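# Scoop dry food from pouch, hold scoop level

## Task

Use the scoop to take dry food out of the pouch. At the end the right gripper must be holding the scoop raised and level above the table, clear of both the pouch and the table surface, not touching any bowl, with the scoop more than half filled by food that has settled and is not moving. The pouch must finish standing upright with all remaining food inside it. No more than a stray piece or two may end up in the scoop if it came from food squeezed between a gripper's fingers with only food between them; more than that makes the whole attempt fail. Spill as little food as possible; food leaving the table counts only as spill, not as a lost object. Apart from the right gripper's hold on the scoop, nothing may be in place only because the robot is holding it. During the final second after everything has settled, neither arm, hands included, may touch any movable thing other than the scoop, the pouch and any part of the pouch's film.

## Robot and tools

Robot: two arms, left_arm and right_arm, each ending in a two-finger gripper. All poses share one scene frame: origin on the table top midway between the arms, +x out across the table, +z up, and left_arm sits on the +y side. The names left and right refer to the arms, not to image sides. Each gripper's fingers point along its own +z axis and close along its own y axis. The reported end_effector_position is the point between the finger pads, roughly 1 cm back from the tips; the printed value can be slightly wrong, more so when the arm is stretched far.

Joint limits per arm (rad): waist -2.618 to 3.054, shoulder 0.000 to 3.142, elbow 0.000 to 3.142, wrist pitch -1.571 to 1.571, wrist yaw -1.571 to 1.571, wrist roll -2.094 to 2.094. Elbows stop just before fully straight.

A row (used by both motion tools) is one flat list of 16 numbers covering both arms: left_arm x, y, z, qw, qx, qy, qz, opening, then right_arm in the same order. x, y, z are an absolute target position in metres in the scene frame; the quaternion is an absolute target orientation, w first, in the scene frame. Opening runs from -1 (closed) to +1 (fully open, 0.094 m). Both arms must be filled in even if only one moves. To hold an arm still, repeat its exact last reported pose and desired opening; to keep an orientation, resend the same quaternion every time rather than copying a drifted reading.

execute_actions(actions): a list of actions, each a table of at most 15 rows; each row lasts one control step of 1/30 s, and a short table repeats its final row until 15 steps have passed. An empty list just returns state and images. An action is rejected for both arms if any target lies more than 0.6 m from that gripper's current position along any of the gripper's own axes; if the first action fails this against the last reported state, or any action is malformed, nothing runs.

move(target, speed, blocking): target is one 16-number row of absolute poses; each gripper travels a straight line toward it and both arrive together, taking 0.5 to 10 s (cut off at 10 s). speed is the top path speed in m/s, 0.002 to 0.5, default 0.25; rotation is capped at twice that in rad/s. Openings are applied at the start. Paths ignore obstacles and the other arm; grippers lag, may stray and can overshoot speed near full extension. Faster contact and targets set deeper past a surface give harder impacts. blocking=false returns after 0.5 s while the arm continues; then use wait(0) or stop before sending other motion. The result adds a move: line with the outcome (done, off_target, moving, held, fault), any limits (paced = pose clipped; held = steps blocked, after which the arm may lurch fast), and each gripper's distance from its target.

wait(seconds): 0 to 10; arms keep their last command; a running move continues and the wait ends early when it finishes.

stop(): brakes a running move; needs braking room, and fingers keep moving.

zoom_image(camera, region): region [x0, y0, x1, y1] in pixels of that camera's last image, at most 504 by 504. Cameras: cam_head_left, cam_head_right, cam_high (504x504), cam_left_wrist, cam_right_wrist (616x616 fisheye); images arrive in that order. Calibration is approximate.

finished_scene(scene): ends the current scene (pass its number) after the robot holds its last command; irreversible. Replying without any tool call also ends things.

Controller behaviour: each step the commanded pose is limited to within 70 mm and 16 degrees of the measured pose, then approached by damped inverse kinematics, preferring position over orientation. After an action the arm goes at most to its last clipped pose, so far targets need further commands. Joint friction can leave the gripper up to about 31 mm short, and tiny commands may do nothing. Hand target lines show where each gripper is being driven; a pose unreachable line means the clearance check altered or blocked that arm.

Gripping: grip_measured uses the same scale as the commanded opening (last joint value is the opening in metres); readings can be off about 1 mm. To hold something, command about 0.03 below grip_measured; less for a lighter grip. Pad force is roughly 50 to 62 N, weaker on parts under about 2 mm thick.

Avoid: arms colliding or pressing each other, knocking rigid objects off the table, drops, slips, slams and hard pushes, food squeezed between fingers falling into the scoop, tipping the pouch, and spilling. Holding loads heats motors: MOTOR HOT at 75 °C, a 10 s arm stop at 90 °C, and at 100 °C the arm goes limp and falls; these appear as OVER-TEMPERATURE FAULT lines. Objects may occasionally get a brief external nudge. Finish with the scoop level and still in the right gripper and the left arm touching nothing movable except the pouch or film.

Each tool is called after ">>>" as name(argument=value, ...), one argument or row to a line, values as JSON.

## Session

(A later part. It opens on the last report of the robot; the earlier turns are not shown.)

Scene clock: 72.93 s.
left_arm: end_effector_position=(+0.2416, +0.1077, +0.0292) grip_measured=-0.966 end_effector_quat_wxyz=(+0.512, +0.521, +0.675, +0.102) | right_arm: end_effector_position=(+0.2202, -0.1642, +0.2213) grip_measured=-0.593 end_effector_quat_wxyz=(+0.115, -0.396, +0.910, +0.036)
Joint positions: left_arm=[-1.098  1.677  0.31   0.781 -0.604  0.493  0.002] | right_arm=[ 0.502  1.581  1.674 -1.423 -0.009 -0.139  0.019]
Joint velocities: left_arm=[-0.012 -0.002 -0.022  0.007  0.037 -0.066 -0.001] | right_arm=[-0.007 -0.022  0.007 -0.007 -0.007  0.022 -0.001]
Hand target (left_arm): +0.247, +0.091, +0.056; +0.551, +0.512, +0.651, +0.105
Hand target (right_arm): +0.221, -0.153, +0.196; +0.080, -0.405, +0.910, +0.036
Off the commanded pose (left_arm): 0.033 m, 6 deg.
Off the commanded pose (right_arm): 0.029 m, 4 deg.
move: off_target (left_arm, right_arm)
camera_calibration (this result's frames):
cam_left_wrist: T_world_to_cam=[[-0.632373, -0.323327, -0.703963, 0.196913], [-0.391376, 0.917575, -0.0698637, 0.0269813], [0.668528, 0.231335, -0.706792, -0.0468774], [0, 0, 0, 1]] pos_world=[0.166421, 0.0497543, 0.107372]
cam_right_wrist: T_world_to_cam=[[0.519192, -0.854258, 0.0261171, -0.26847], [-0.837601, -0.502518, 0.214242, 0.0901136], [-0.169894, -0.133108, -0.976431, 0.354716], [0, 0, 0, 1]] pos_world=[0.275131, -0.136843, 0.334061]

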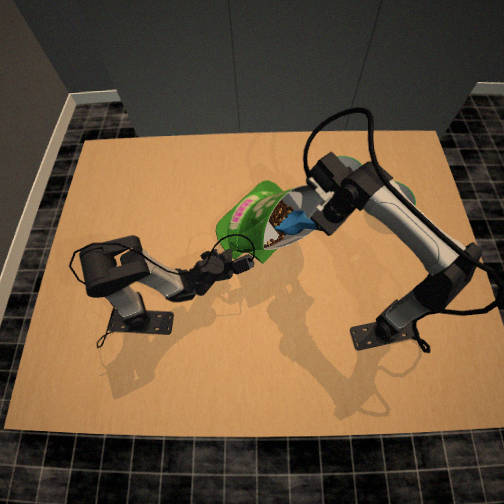

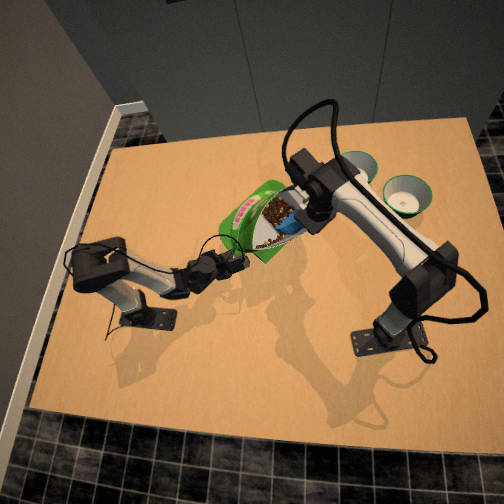

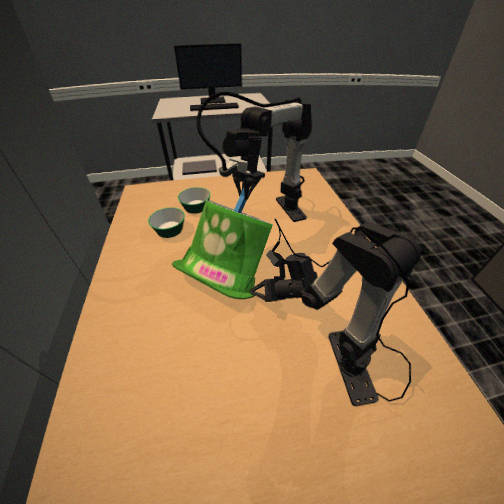

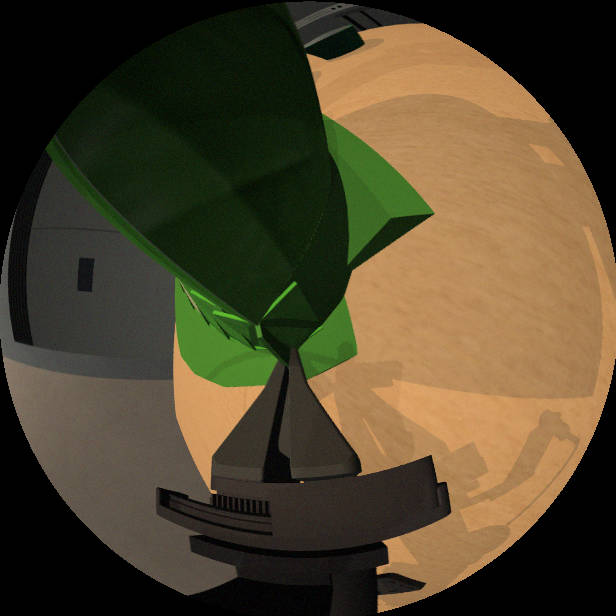

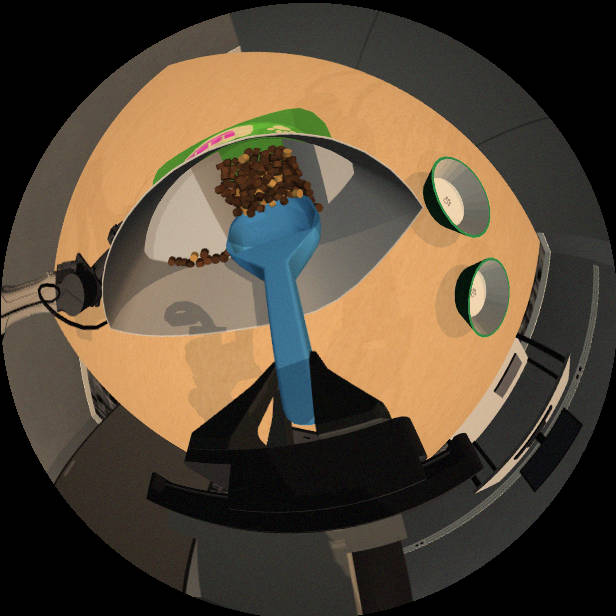

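>>> move(
  target=[0.247,0.09,0.056,0.553,0.512,0.648,0.105,-1, 0.228,-0.14,0.18,0.213,-0.396,0.888,0.095,-0.7],
  speed=0.04,
)

>>> zoom_image(
  camera="cam_right_wrist",
  region=[120, 80, 460, 380],
)

Scene clock: 76.30 s.
left_arm: end_effector_position=(+0.2449, +0.1142, +0.0296) grip_measured=-0.966 end_effector_quat_wxyz=(+0.511, +0.511, +0.680, +0.119) | right_arm: end_effector_position=(+0.2249, -0.1601, +0.1967) grip_measured=-0.593 end_effector_quat_wxyz=(+0.211, -0.390, +0.894, +0.064)
Joint positions: left_arm=[-1.098  1.677  0.31   0.77  -0.645  0.487  0.002] | right_arm=[ 0.502  1.39   1.331 -1.068 -0.01  -0.14   0.019]
Joint velocities: left_arm=[-0.007 -0.017  0.002 -0.051  0.022  0.022 -0.001] | right_arm=[ 0.007  0.027 -0.002  0.007 -0.007 -0.022 -0.001]
Hand target (left_arm): +0.247, +0.091, +0.056; +0.551, +0.511, +0.651, +0.106
Hand target (right_arm): +0.227, -0.141, +0.181; +0.211, -0.396, +0.889, +0.092
Off the commanded pose (left_arm): 0.036 m, 6 deg.
Off the commanded pose (right_arm): 0.026 m, 4 deg.
move: off_target (left_arm, right_arm)
camera_calibration (this result's frames):
cam_left_wrist: T_world_to_cam=[[-0.610658, -0.336421, -0.716881, 0.197903], [-0.423423, 0.90371, -0.0634134, 0.0316099], [0.669186, 0.26482, -0.694306, -0.0545977], [0, 0, 0, 1]] pos_world=[0.170772, 0.0524711, 0.10597]
cam_right_wrist: T_world_to_cam=[[0.518254, -0.855224, -0.00216107, -0.26117], [-0.855107, -0.518223, 0.0153802, 0.141968], [-0.0142734, -0.00612291, -0.999879, 0.321984], [0, 0, 0, 1]] pos_world=[0.261346, -0.147817, 0.319197]

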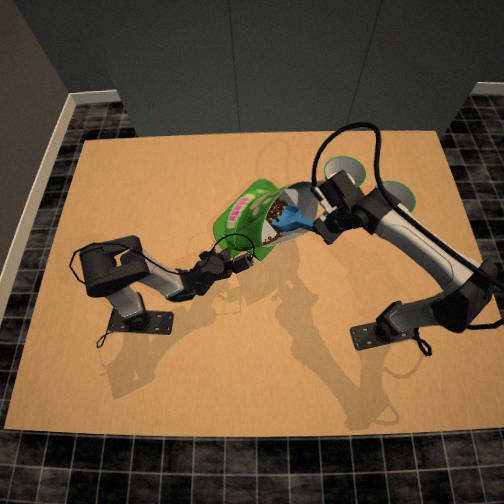

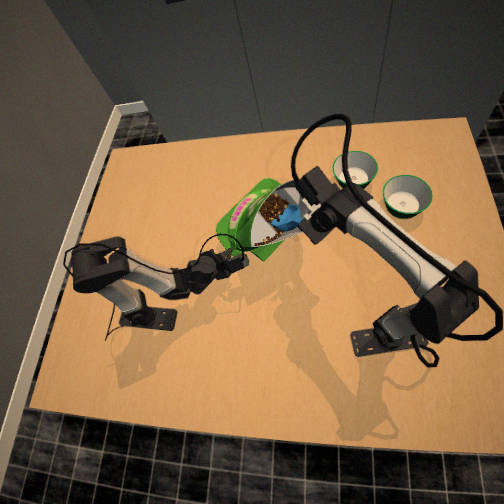

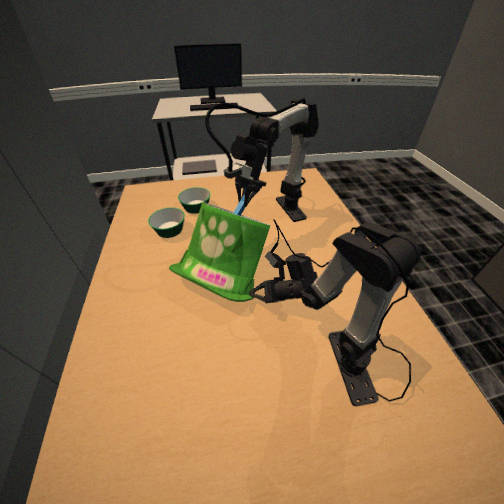

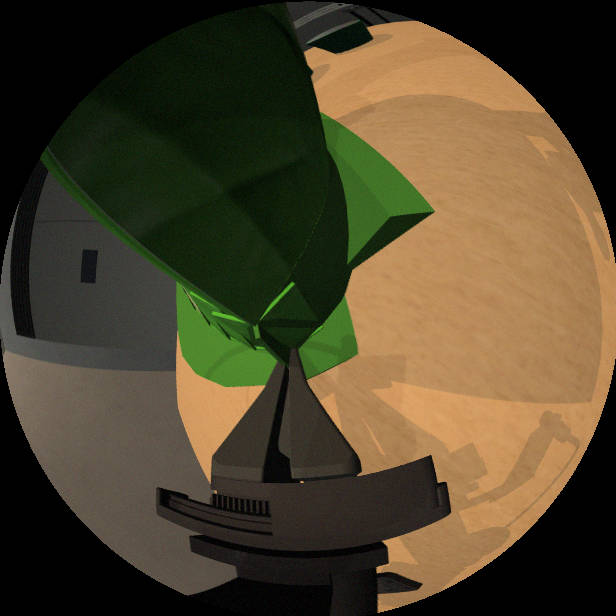

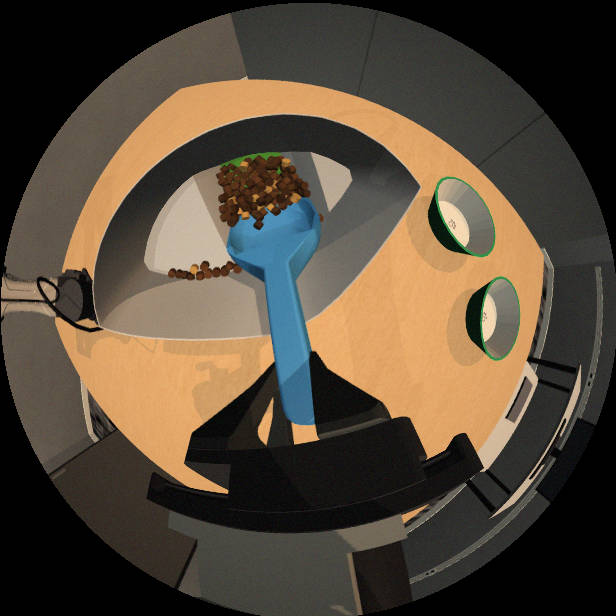

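Region (120, 80, 460, 380) of cam_right_wrist's 616x616 image, scaled by 1.482, with more detail than that image has; it fills the top 445 rows of this view, and the rest is white.

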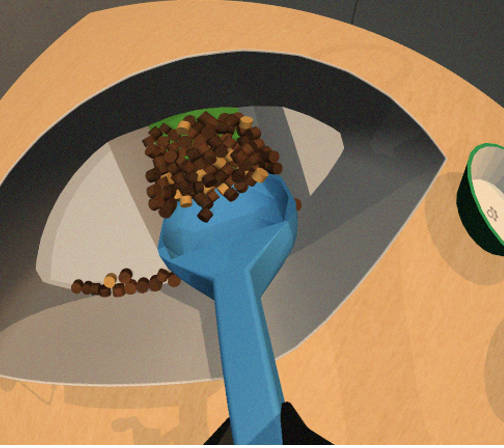

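>>> move(
  target=[0.247,0.09,0.056,0.553,0.512,0.648,0.105,-1, 0.228,-0.132,0.18,0.32,-0.381,0.856,0.142,-0.7],
  speed=0.04,
)

>>> zoom_image(
  camera="cam_right_wrist",
  region=[120, 80, 460, 380],
)

Scene clock: 80.20 s.
left_arm: end_effector_position=(+0.2450, +0.1147, +0.0293) grip_measured=-0.965 end_effector_quat_wxyz=(+0.511, +0.511, +0.681, +0.120) | right_arm: end_effector_position=(+0.2313, -0.1489, +0.1838) grip_measured=-0.593 end_effector_quat_wxyz=(+0.310, -0.367, +0.870, +0.111)
Joint positions: left_arm=[-1.098  1.677  0.31   0.769 -0.646  0.486  0.002] | right_arm=[ 0.502  1.237  1.05  -0.713 -0.038 -0.103  0.019]
Joint velocities: left_arm=[-0.017  0.002 -0.007 -0.051 -0.095  0.022 -0.   ] | right_arm=[-0.022 -0.007 -0.012 -0.066  0.095 -0.037 -0.001]
Hand target (left_arm): +0.247, +0.091, +0.056; +0.551, +0.511, +0.651, +0.107
Hand target (right_arm): +0.227, -0.133, +0.181; +0.320, -0.381, +0.856, +0.139
Off the commanded pose (left_arm): 0.036 m, 6 deg.
Off the commanded pose (right_arm): 0.018 m, 4 deg.
move: off_target (left_arm, right_arm)
camera_calibration (this result's frames):
cam_left_wrist: T_world_to_cam=[[-0.610427, -0.336451, -0.717063, 0.197858], [-0.424962, 0.903088, -0.0619708, 0.0315521], [0.668421, 0.266896, -0.694247, -0.0550545], [0, 0, 0, 1]] pos_world=[0.170986, 0.0527691, 0.105611]
cam_right_wrist: T_world_to_cam=[[0.509857, -0.856867, -0.0763165, -0.239573], [-0.849648, -0.487692, -0.200636, 0.196364], [0.134699, 0.167138, -0.976689, 0.296308], [0, 0, 0, 1]] pos_world=[0.249076, -0.159041, 0.310515]

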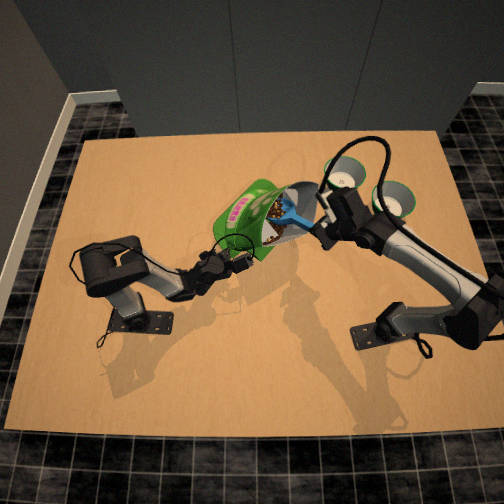

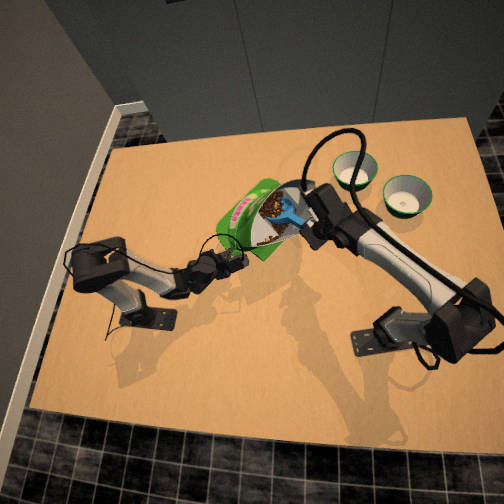

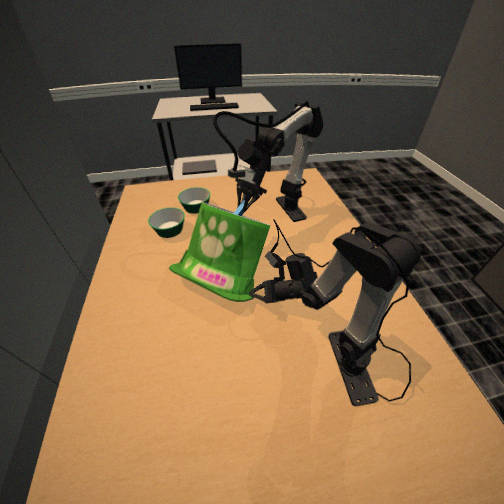

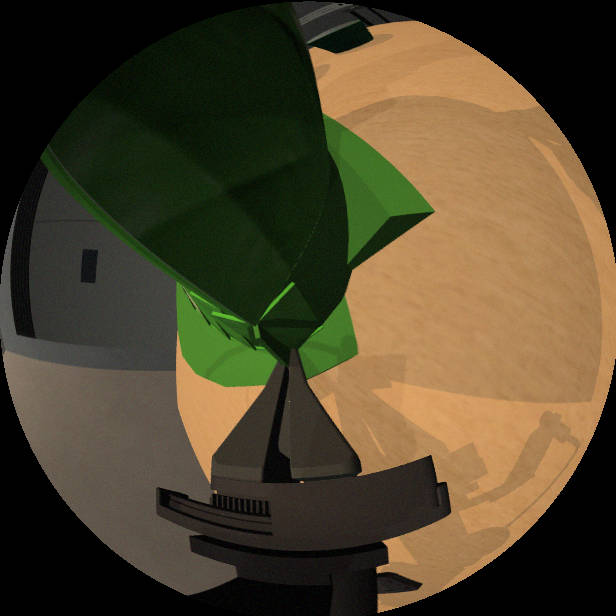

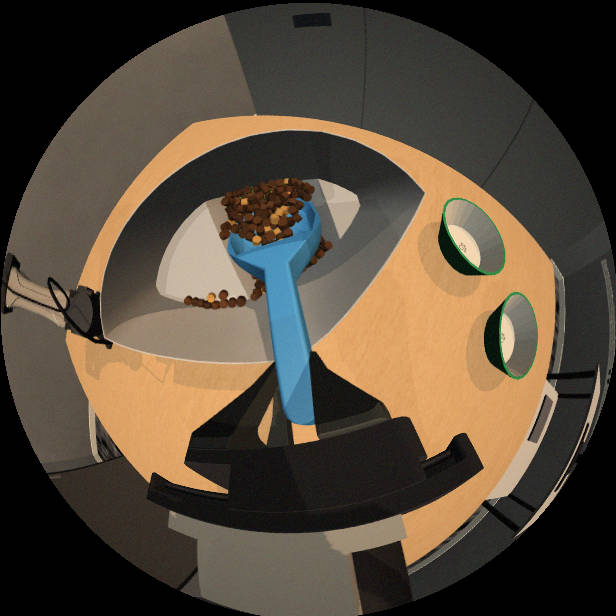

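Region (120, 80, 460, 380) of cam_right_wrist's 616x616 image, scaled by 1.482, with more detail than that image has; it fills the top 445 rows of this view, and the rest is white.

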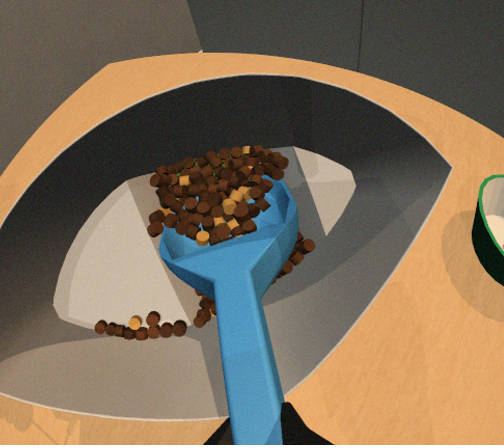

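>>> move(
  target=[0.247,0.09,0.056,0.553,0.512,0.648,0.105,-1, 0.230,-0.128,0.178,0.383,-0.383,0.821,0.179,-0.7],
  speed=0.04,
)

>>> zoom_image(
  camera="cam_right_wrist",
  region=[120, 80, 460, 380],
)

Scene clock: 83.43 s.
left_arm: end_effector_position=(+0.2450, +0.1147, +0.0293) grip_measured=-0.965 end_effector_quat_wxyz=(+0.511, +0.511, +0.681, +0.120) | right_arm: end_effector_position=(+0.2343, -0.1441, +0.1742) grip_measured=-0.593 end_effector_quat_wxyz=(+0.369, -0.361, +0.845, +0.137)
Joint positions: left_arm=[-1.098  1.677  0.31   0.769 -0.646  0.486  0.002] | right_arm=[ 0.496  1.158  0.873 -0.478 -0.06  -0.107  0.019]
Joint velocities: left_arm=[ 0.007  0.017 -0.002 -0.125  0.007 -0.007  0.001] | right_arm=[ 0.007  0.012 -0.017 -0.007  0.037 -0.022  0.   ]
Hand target (left_arm): +0.247, +0.091, +0.056; +0.551, +0.511, +0.651, +0.106
Hand target (right_arm): +0.229, -0.129, +0.178; +0.383, -0.383, +0.822, +0.175
Off the commanded pose (left_arm): 0.036 m, 6 deg.
Off the commanded pose (right_arm): 0.017 m, 6 deg.
move: off_target (left_arm, right_arm)
camera_calibration (this result's frames):
cam_left_wrist: T_world_to_cam=[[-0.610427, -0.336451, -0.717063, 0.197858], [-0.424962, 0.903088, -0.0619708, 0.0315521], [0.668421, 0.266896, -0.694247, -0.0550545], [0, 0, 0, 1]] pos_world=[0.170986, 0.0527691, 0.105611]
cam_right_wrist: T_world_to_cam=[[0.529197, -0.841591, -0.108047, -0.234527], [-0.817961, -0.472143, -0.328665, 0.216487], [0.225588, 0.262307, -0.938246, 0.271434], [0, 0, 0, 1]] pos_world=[0.239957, -0.166362, 0.300483]

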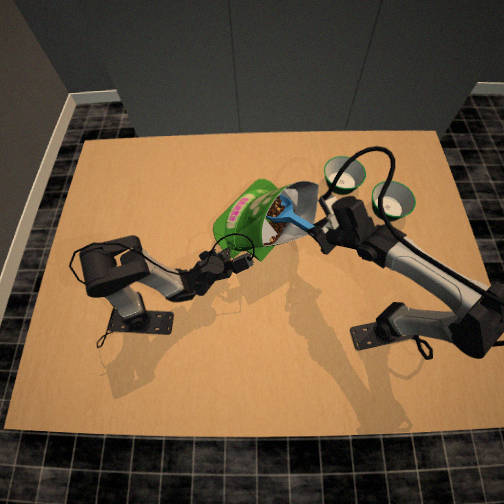

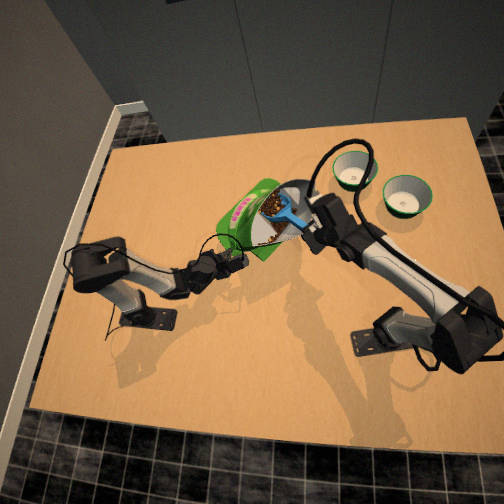

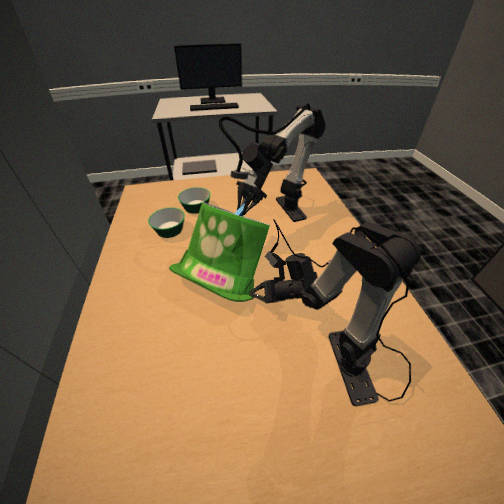

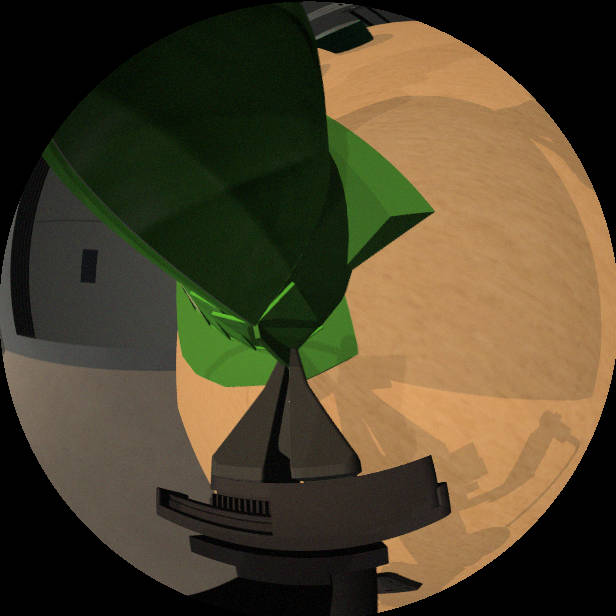

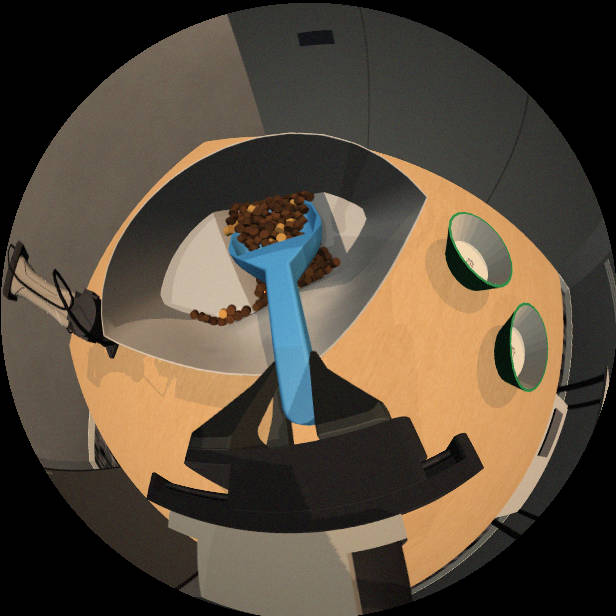

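Region (120, 80, 460, 380) of cam_right_wrist's 616x616 image, scaled by 1.482, with more detail than that image has; it fills the top 445 rows of this view, and the rest is white.

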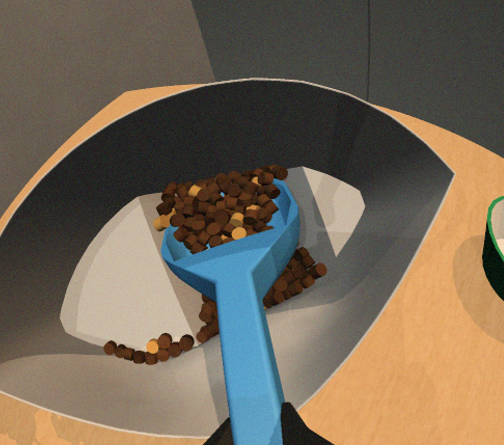

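>>> move(
  target=[0.247,0.09,0.056,0.553,0.512,0.648,0.105,-1, 0.212,-0.165,0.19,0.483,-0.326,0.788,0.2,-0.7],
  speed=0.04,
)

>>> zoom_image(
  camera="cam_right_wrist",
  region=[120, 80, 460, 380],
)

Scene clock: 87.60 s.
left_arm: end_effector_position=(+0.2450, +0.1147, +0.0293) grip_measured=-0.965 end_effector_quat_wxyz=(+0.511, +0.511, +0.681, +0.120) | right_arm: end_effector_position=(+0.2104, -0.1640, +0.1831) grip_measured=-0.593 end_effector_quat_wxyz=(+0.464, -0.333, +0.799, +0.190)
Joint positions: left_arm=[-1.098  1.677  0.31   0.769 -0.646  0.486  0.002] | right_arm=[ 0.457  0.862  0.589 -0.253 -0.127 -0.08   0.019]
Joint velocities: left_arm=[-0.002 -0.027 -0.007  0.022  0.051 -0.051 -0.001] | right_arm=[ 0.002 -0.002 -0.002 -0.037 -0.051  0.022 -0.   ]
Hand target (left_arm): +0.247, +0.091, +0.056; +0.551, +0.511, +0.651, +0.106
Hand target (right_arm): +0.212, -0.165, +0.190; +0.483, -0.326, +0.788, +0.198
Off the commanded pose (left_arm): 0.036 m, 6 deg.
Off the commanded pose (right_arm): 0.007 m, 3 deg.
move: off_target (left_arm, right_arm)
camera_calibration (this result's frames):
cam_left_wrist: T_world_to_cam=[[-0.610427, -0.336451, -0.717063, 0.197858], [-0.424962, 0.903088, -0.0619708, 0.0315521], [0.668421, 0.266896, -0.694247, -0.0550545], [0, 0, 0, 1]] pos_world=[0.170986, 0.0527691, 0.105611]
cam_right_wrist: T_world_to_cam=[[0.550197, -0.813669, -0.187687, -0.222924], [-0.754418, -0.388008, -0.529437, 0.227648], [0.357962, 0.432889, -0.827327, 0.270206], [0, 0, 0, 1]] pos_world=[0.19767, -0.210026, 0.302234]

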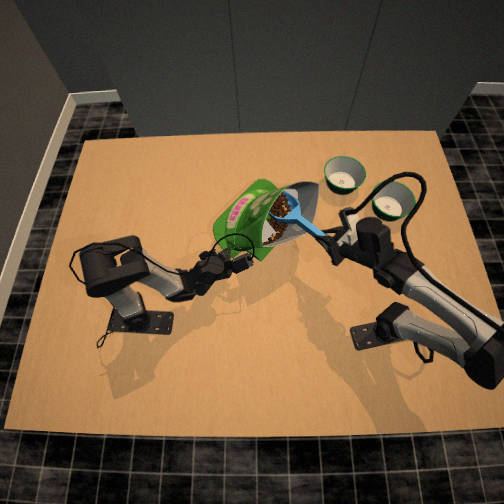

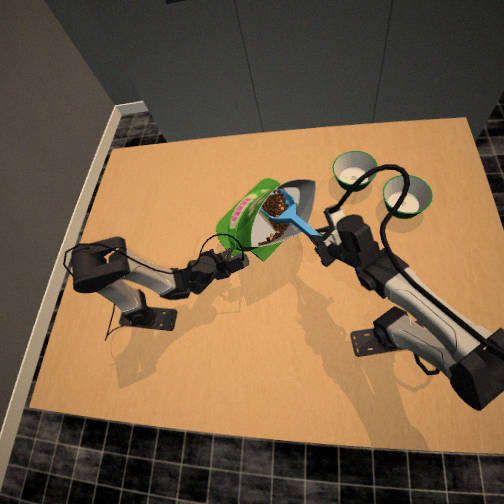

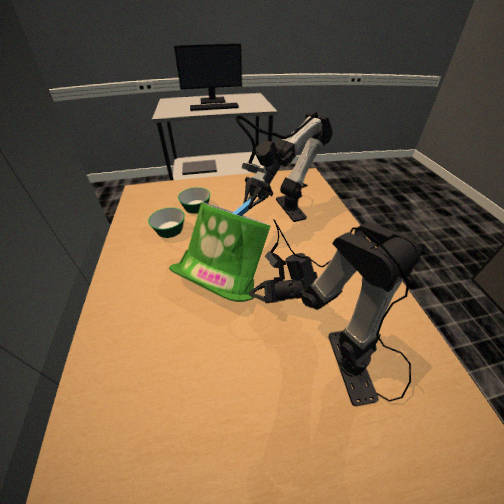

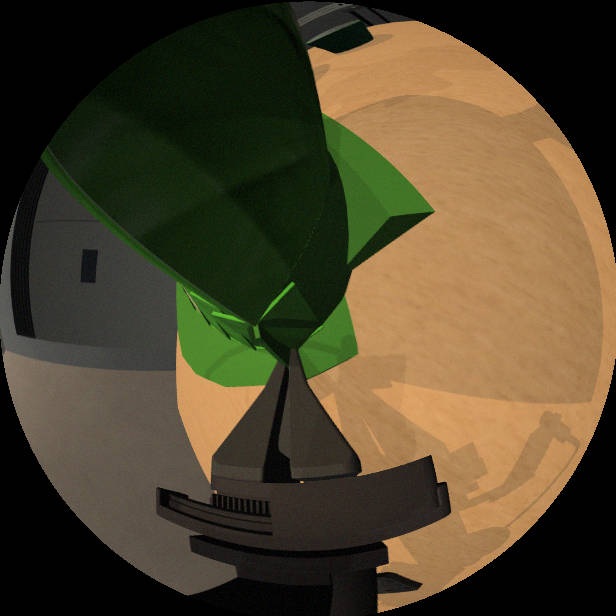

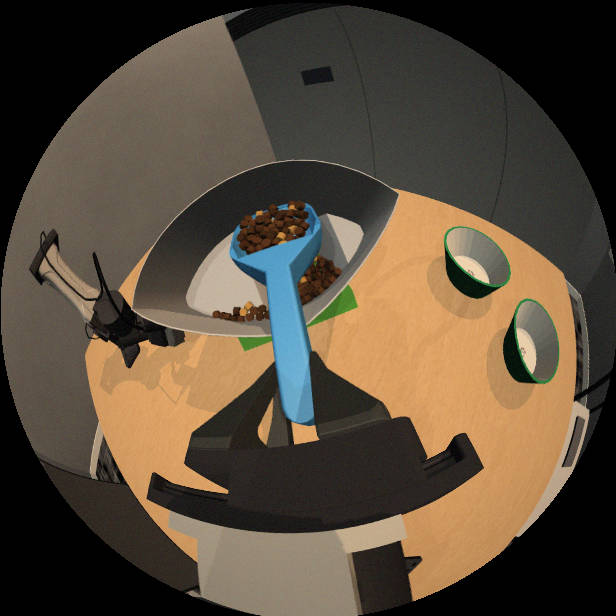

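Region (120, 80, 460, 380) of cam_right_wrist's 616x616 image, scaled by 1.482, with more detail than that image has; it fills the top 445 rows of this view, and the rest is white.

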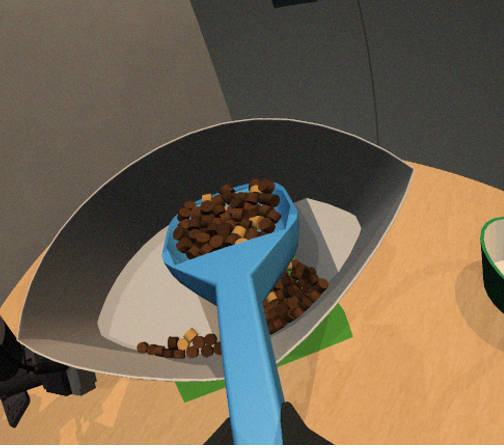

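>>> move(
  target=[0.247,0.09,0.056,0.553,0.512,0.648,0.105,-1, 0.155,-0.22,0.27,0.483,-0.326,0.788,0.2,-0.7],
  speed=0.05,
)

>>> zoom_image(
  camera="cam_head_right",
  region=[240, 160, 360, 260],
)

>>> zoom_image(
  camera="cam_high",
  region=[180, 130, 300, 240],
)

Scene clock: 90.70 s.
left_arm: end_effector_position=(+0.2450, +0.1147, +0.0293) grip_measured=-0.965 end_effector_quat_wxyz=(+0.511, +0.511, +0.681, +0.120) | right_arm: end_effector_position=(+0.1541, -0.2215, +0.2418) grip_measured=-0.593 end_effector_quat_wxyz=(+0.445, -0.326, +0.812, +0.192)
Joint positions: left_arm=[-1.098  1.677  0.31   0.769 -0.646  0.486  0.002] | right_arm=[ 0.31   0.594  0.815 -0.8   -0.253 -0.137  0.019]
Joint velocities: left_arm=[-0.017 -0.007 -0.017 -0.066  0.051 -0.037 -0.001] | right_arm=[ 0.002 -0.007 -0.002 -0.037 -0.022 -0.022 -0.001]
Hand target (left_arm): +0.247, +0.091, +0.056; +0.551, +0.511, +0.651, +0.106
Hand target (right_arm): +0.153, -0.221, +0.269; +0.483, -0.326, +0.788, +0.199
Off the commanded pose (left_arm): 0.036 m, 6 deg.
Off the commanded pose (right_arm): 0.028 m, 5 deg.
move: off_target (left_arm, right_arm)
camera_calibration (this result's frames):
cam_left_wrist: T_world_to_cam=[[-0.610427, -0.336451, -0.717063, 0.197858], [-0.424962, 0.903088, -0.0619708, 0.0315521], [0.668421, 0.266896, -0.694247, -0.0550545], [0, 0, 0, 1]] pos_world=[0.170986, 0.0527691, 0.105611]
cam_right_wrist: T_world_to_cam=[[0.532406, -0.821058, -0.205933, -0.222203], [-0.781988, -0.383917, -0.491022, 0.189767], [0.324097, 0.42246, -0.846457, 0.371438], [0, 0, 0, 1]] pos_world=[0.146316, -0.266504, 0.361827]

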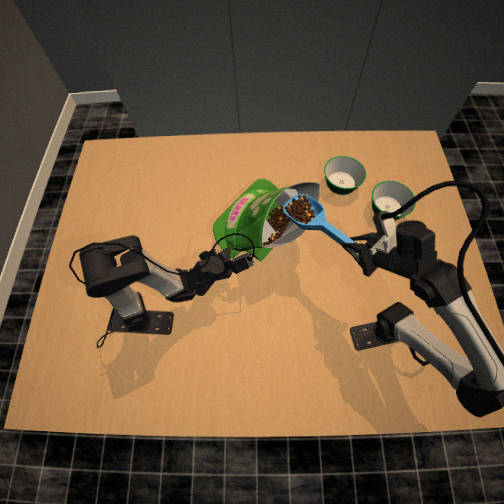

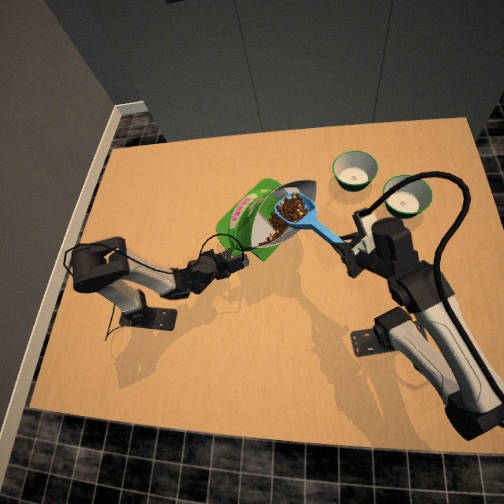

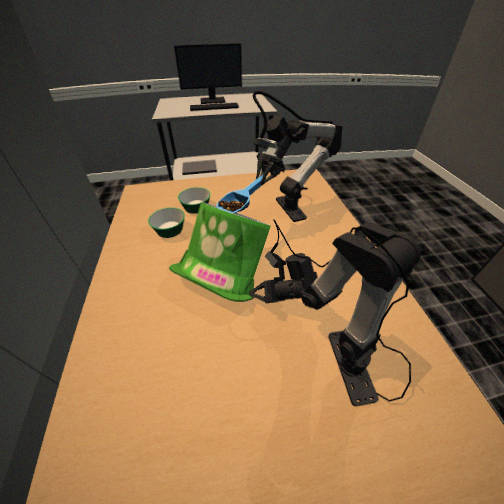

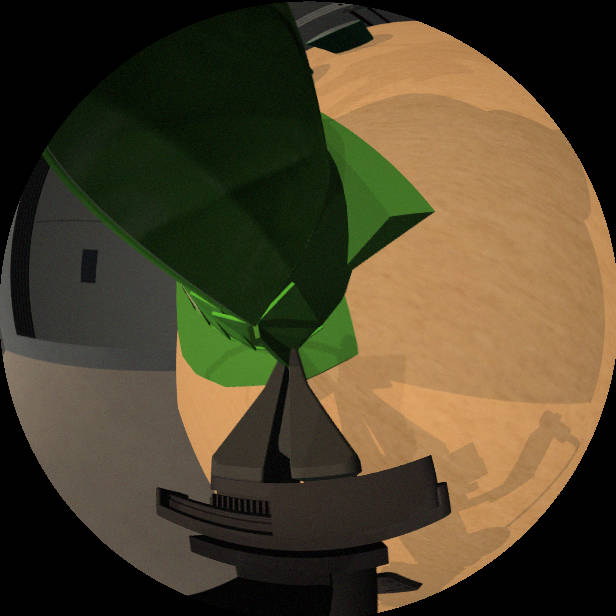

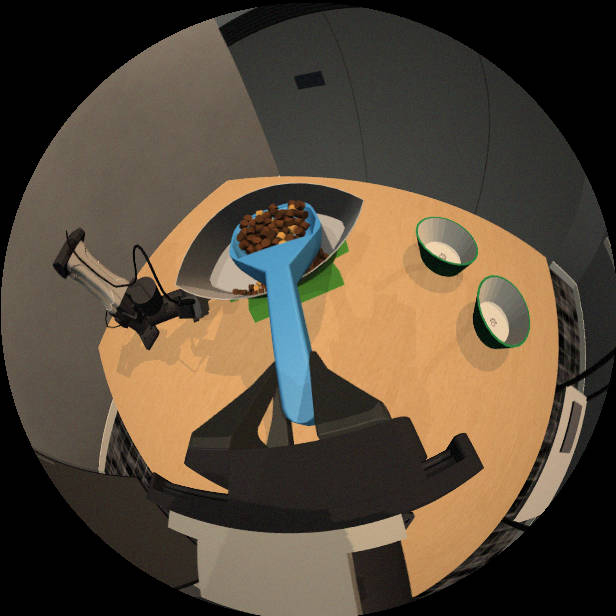

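Region (240, 160, 360, 260) of cam_head_right's 504x504 image, scaled by 4.200, with more detail than that image has.

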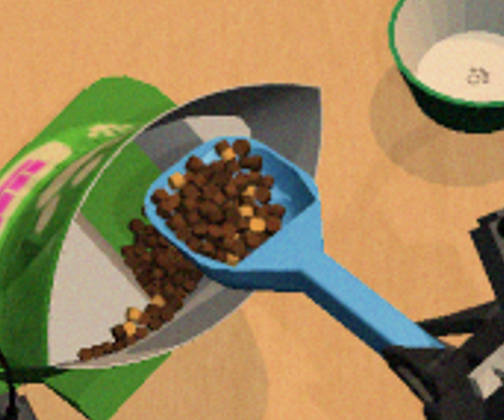

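Region (180, 130, 300, 240) of cam_high's 504x504 image, scaled by 4.200, with more detail than that image has; it fills the top 462 rows of this view, and the rest is white.

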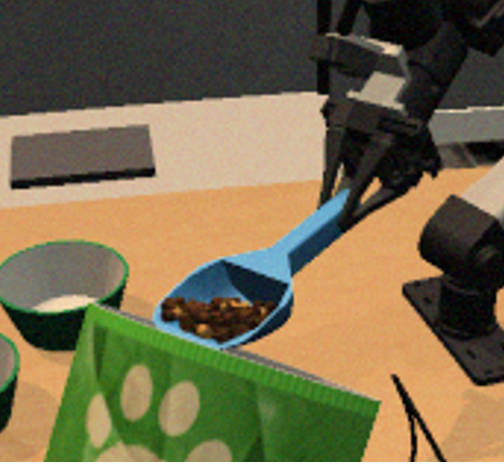

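>>> execute_actions(
  actions=[],
)

Scene clock: 91.23 s.
left_arm: end_effector_position=(+0.2450, +0.1147, +0.0293) grip_measured=-0.965 end_effector_quat_wxyz=(+0.511, +0.511, +0.681, +0.120) | right_arm: end_effector_position=(+0.1538, -0.2215, +0.2416) grip_measured=-0.593 end_effector_quat_wxyz=(+0.445, -0.326, +0.812, +0.192)
Joint positions: left_arm=[-1.098  1.677  0.31   0.769 -0.646  0.486  0.002] | right_arm=[ 0.31   0.594  0.815 -0.801 -0.253 -0.137  0.019]
Joint velocities: left_arm=[-0.007  0.007 -0.022  0.051 -0.066  0.037 -0.   ] | right_arm=[-0.017  0.007 -0.002 -0.051 -0.037 -0.022  0.001]
Hand target (left_arm): +0.247, +0.091, +0.056; +0.551, +0.511, +0.651, +0.106
Hand target (right_arm): +0.153, -0.221, +0.270; +0.483, -0.326, +0.788, +0.199
Off the commanded pose (left_arm): 0.036 m, 6 deg.
Off the commanded pose (right_arm): 0.028 m, 5 deg.
camera_calibration (this result's frames):
cam_left_wrist: T_world_to_cam=[[-0.610427, -0.336451, -0.717063, 0.197858], [-0.424962, 0.903088, -0.0619708, 0.0315521], [0.668421, 0.266896, -0.694247, -0.0550545], [0, 0, 0, 1]] pos_world=[0.170986, 0.0527691, 0.105611]
cam_right_wrist: T_world_to_cam=[[0.532681, -0.820753, -0.206437, -0.22196], [-0.782335, -0.384498, -0.490014, 0.189185], [0.322805, 0.422524, -0.846918, 0.371641], [0, 0, 0, 1]] pos_world=[0.146272, -0.266461, 0.361632]

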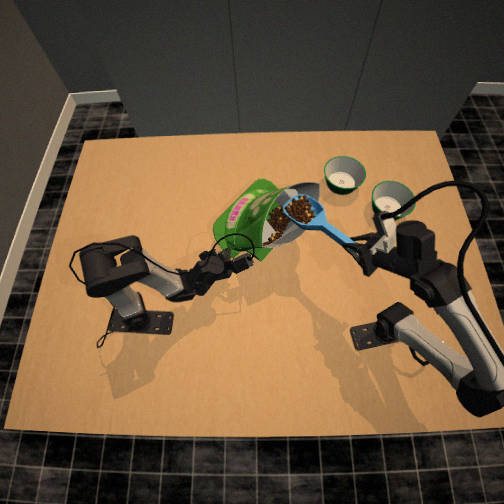

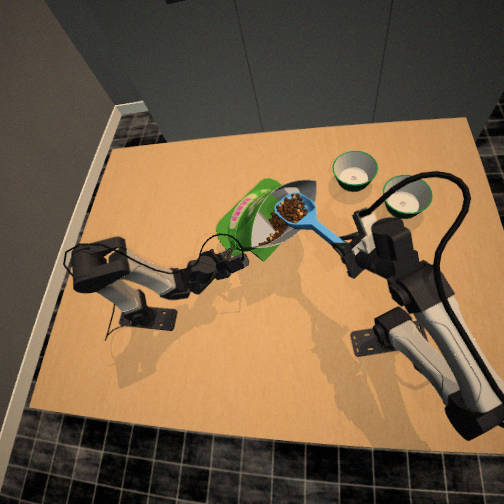

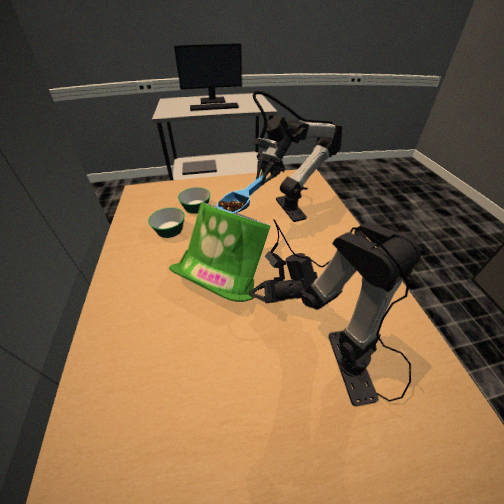

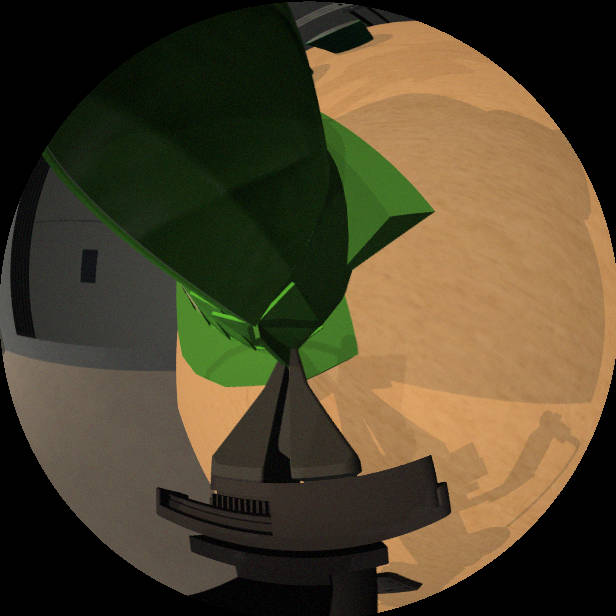

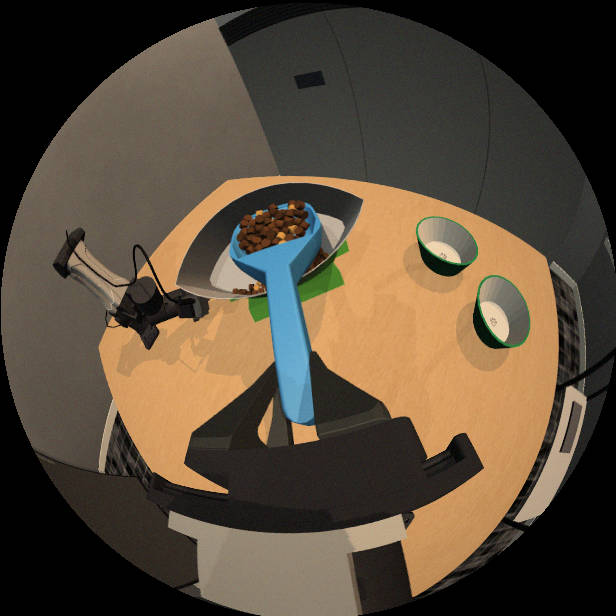

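>>> zoom_image(
  camera="cam_head_right",
  region=[240, 170, 350, 260],
)

>>> zoom_image(
  camera="cam_high",
  region=[190, 165, 290, 235],
)

Region (240, 170, 350, 260) of cam_head_right's 504x504 image, scaled by 4.582, with more detail than that image has; it fills the top 412 rows of this view, and the rest is white.

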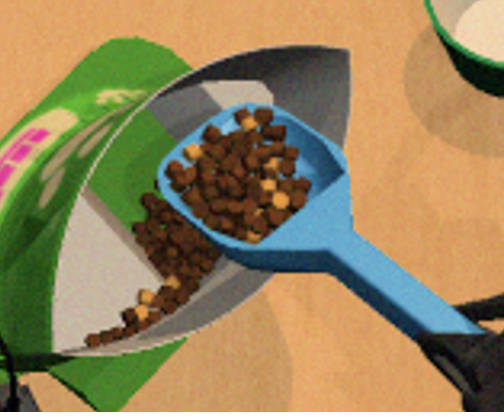

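Region (190, 165, 290, 235) of cam_high's 504x504 image, scaled by 5.040, with more detail than that image has; it fills the top 353 rows of this view, and the rest is white.

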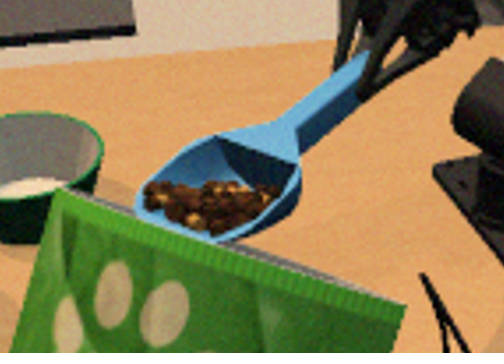

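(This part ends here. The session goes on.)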